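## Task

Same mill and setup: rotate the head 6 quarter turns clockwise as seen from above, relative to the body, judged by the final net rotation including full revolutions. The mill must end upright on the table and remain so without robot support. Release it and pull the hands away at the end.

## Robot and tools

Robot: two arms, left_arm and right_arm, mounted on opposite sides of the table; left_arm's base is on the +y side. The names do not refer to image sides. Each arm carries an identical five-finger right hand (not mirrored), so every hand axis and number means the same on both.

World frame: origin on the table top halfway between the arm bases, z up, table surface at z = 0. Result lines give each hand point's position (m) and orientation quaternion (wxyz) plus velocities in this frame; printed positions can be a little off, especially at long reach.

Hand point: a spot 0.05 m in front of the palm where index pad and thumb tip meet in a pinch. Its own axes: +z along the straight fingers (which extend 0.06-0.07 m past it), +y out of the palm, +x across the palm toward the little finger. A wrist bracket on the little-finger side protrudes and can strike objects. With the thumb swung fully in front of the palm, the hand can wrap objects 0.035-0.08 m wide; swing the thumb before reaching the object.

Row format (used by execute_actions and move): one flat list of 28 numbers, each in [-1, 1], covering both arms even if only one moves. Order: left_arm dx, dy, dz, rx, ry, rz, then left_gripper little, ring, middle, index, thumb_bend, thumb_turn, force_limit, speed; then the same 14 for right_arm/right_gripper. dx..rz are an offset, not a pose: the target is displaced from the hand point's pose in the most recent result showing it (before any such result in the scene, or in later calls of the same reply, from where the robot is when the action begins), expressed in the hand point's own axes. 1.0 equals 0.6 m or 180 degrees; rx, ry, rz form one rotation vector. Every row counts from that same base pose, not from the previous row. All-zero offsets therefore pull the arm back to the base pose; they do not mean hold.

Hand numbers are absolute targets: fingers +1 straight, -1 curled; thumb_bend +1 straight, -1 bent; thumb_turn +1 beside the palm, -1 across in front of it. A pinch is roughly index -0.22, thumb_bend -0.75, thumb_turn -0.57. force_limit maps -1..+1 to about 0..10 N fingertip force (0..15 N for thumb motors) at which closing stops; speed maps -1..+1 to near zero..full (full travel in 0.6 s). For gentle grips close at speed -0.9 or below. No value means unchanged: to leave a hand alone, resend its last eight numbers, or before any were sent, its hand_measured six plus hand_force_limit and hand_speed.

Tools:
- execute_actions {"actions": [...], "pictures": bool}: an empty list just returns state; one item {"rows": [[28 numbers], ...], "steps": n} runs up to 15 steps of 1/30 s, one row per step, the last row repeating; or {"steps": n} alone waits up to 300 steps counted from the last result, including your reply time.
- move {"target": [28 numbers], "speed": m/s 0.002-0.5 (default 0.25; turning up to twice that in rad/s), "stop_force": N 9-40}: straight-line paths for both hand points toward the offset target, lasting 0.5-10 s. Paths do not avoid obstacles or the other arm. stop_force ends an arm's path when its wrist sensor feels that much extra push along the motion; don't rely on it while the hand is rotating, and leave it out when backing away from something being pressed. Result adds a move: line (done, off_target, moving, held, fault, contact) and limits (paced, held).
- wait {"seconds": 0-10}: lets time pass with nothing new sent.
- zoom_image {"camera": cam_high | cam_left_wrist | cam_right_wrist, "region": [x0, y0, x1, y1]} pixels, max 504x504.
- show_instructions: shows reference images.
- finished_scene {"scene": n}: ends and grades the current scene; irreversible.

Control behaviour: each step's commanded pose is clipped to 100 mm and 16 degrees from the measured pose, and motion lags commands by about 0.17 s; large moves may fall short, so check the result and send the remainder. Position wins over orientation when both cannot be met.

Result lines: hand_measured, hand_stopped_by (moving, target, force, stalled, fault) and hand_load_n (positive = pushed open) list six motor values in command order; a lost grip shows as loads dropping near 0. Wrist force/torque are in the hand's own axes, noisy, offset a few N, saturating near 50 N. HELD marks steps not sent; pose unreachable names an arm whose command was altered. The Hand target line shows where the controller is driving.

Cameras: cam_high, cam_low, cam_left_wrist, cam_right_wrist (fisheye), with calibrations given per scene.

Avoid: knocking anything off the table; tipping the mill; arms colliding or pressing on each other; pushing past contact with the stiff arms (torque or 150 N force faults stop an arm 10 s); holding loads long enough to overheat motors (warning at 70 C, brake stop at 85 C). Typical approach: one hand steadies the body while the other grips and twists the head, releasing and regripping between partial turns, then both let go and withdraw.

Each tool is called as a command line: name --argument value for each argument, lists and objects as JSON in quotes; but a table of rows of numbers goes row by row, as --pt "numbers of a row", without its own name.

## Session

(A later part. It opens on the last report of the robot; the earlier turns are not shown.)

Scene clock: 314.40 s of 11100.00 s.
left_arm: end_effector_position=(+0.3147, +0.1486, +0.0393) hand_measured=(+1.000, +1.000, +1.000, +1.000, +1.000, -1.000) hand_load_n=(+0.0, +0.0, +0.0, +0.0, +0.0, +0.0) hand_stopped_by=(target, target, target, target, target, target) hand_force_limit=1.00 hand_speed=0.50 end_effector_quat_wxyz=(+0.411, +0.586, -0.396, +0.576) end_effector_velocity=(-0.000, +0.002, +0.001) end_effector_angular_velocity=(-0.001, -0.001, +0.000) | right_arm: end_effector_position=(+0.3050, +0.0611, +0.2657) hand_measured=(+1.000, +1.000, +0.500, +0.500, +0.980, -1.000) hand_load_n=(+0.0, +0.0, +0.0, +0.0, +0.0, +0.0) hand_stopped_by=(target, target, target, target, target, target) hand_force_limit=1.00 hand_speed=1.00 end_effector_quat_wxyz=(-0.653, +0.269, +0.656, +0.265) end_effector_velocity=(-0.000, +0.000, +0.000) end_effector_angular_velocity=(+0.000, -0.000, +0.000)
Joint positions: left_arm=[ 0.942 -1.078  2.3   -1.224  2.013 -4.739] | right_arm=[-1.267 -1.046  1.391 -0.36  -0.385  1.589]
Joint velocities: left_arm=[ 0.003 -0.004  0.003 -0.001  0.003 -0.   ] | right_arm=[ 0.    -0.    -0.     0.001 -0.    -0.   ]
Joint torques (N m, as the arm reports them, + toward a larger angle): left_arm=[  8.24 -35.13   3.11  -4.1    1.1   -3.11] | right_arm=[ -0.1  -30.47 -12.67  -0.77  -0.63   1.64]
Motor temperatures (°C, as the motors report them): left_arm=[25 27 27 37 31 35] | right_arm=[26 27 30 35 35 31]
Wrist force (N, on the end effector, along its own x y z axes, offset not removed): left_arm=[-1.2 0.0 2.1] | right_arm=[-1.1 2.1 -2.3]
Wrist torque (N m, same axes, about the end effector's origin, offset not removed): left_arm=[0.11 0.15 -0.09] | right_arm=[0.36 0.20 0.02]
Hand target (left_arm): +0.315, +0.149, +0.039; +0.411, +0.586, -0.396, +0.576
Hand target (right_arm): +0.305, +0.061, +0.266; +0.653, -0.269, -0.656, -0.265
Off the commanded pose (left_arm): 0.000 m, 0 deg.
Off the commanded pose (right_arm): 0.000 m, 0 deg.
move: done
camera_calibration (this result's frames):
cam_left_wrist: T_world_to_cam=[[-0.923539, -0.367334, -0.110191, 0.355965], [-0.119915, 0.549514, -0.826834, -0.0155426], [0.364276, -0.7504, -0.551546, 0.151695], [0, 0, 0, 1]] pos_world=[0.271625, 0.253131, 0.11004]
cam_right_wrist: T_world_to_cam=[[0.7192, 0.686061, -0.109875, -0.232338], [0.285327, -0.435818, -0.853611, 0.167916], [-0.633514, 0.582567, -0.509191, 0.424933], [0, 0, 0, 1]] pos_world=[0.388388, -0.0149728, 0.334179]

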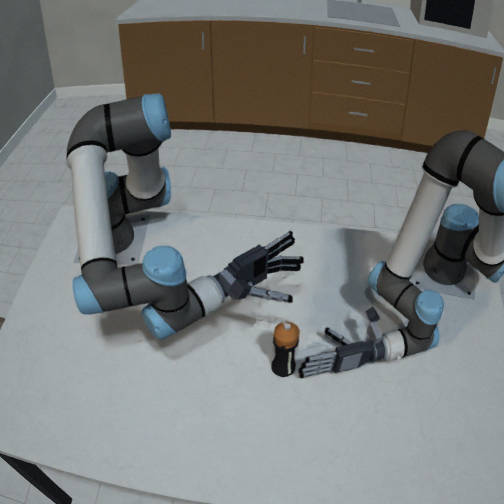

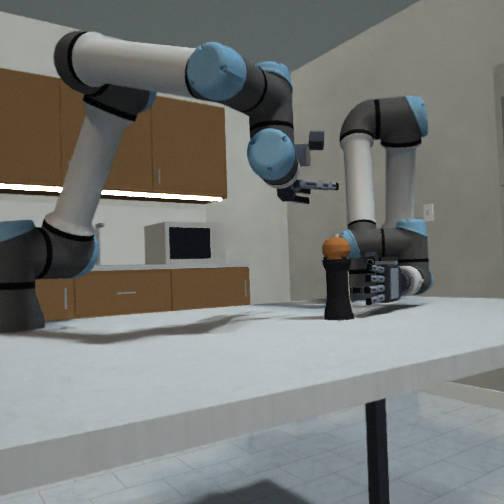

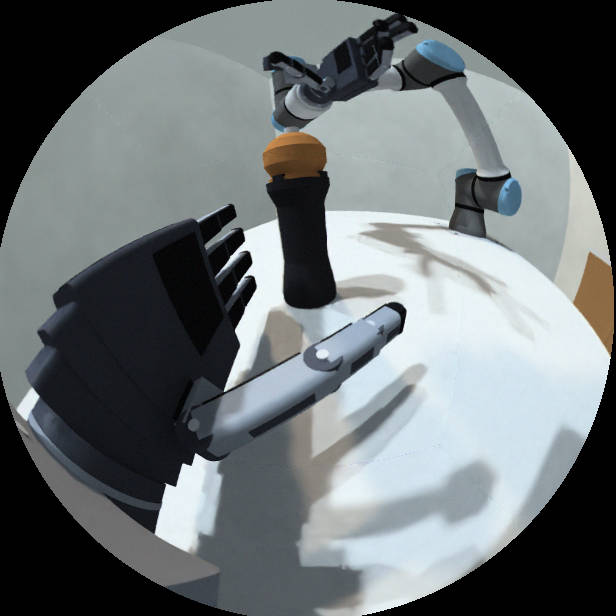

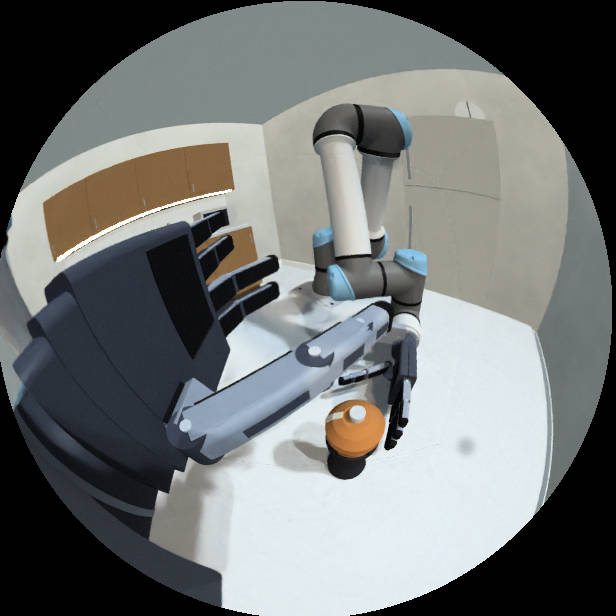

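finished_scene --scene 2

The scene is finished: the task was done.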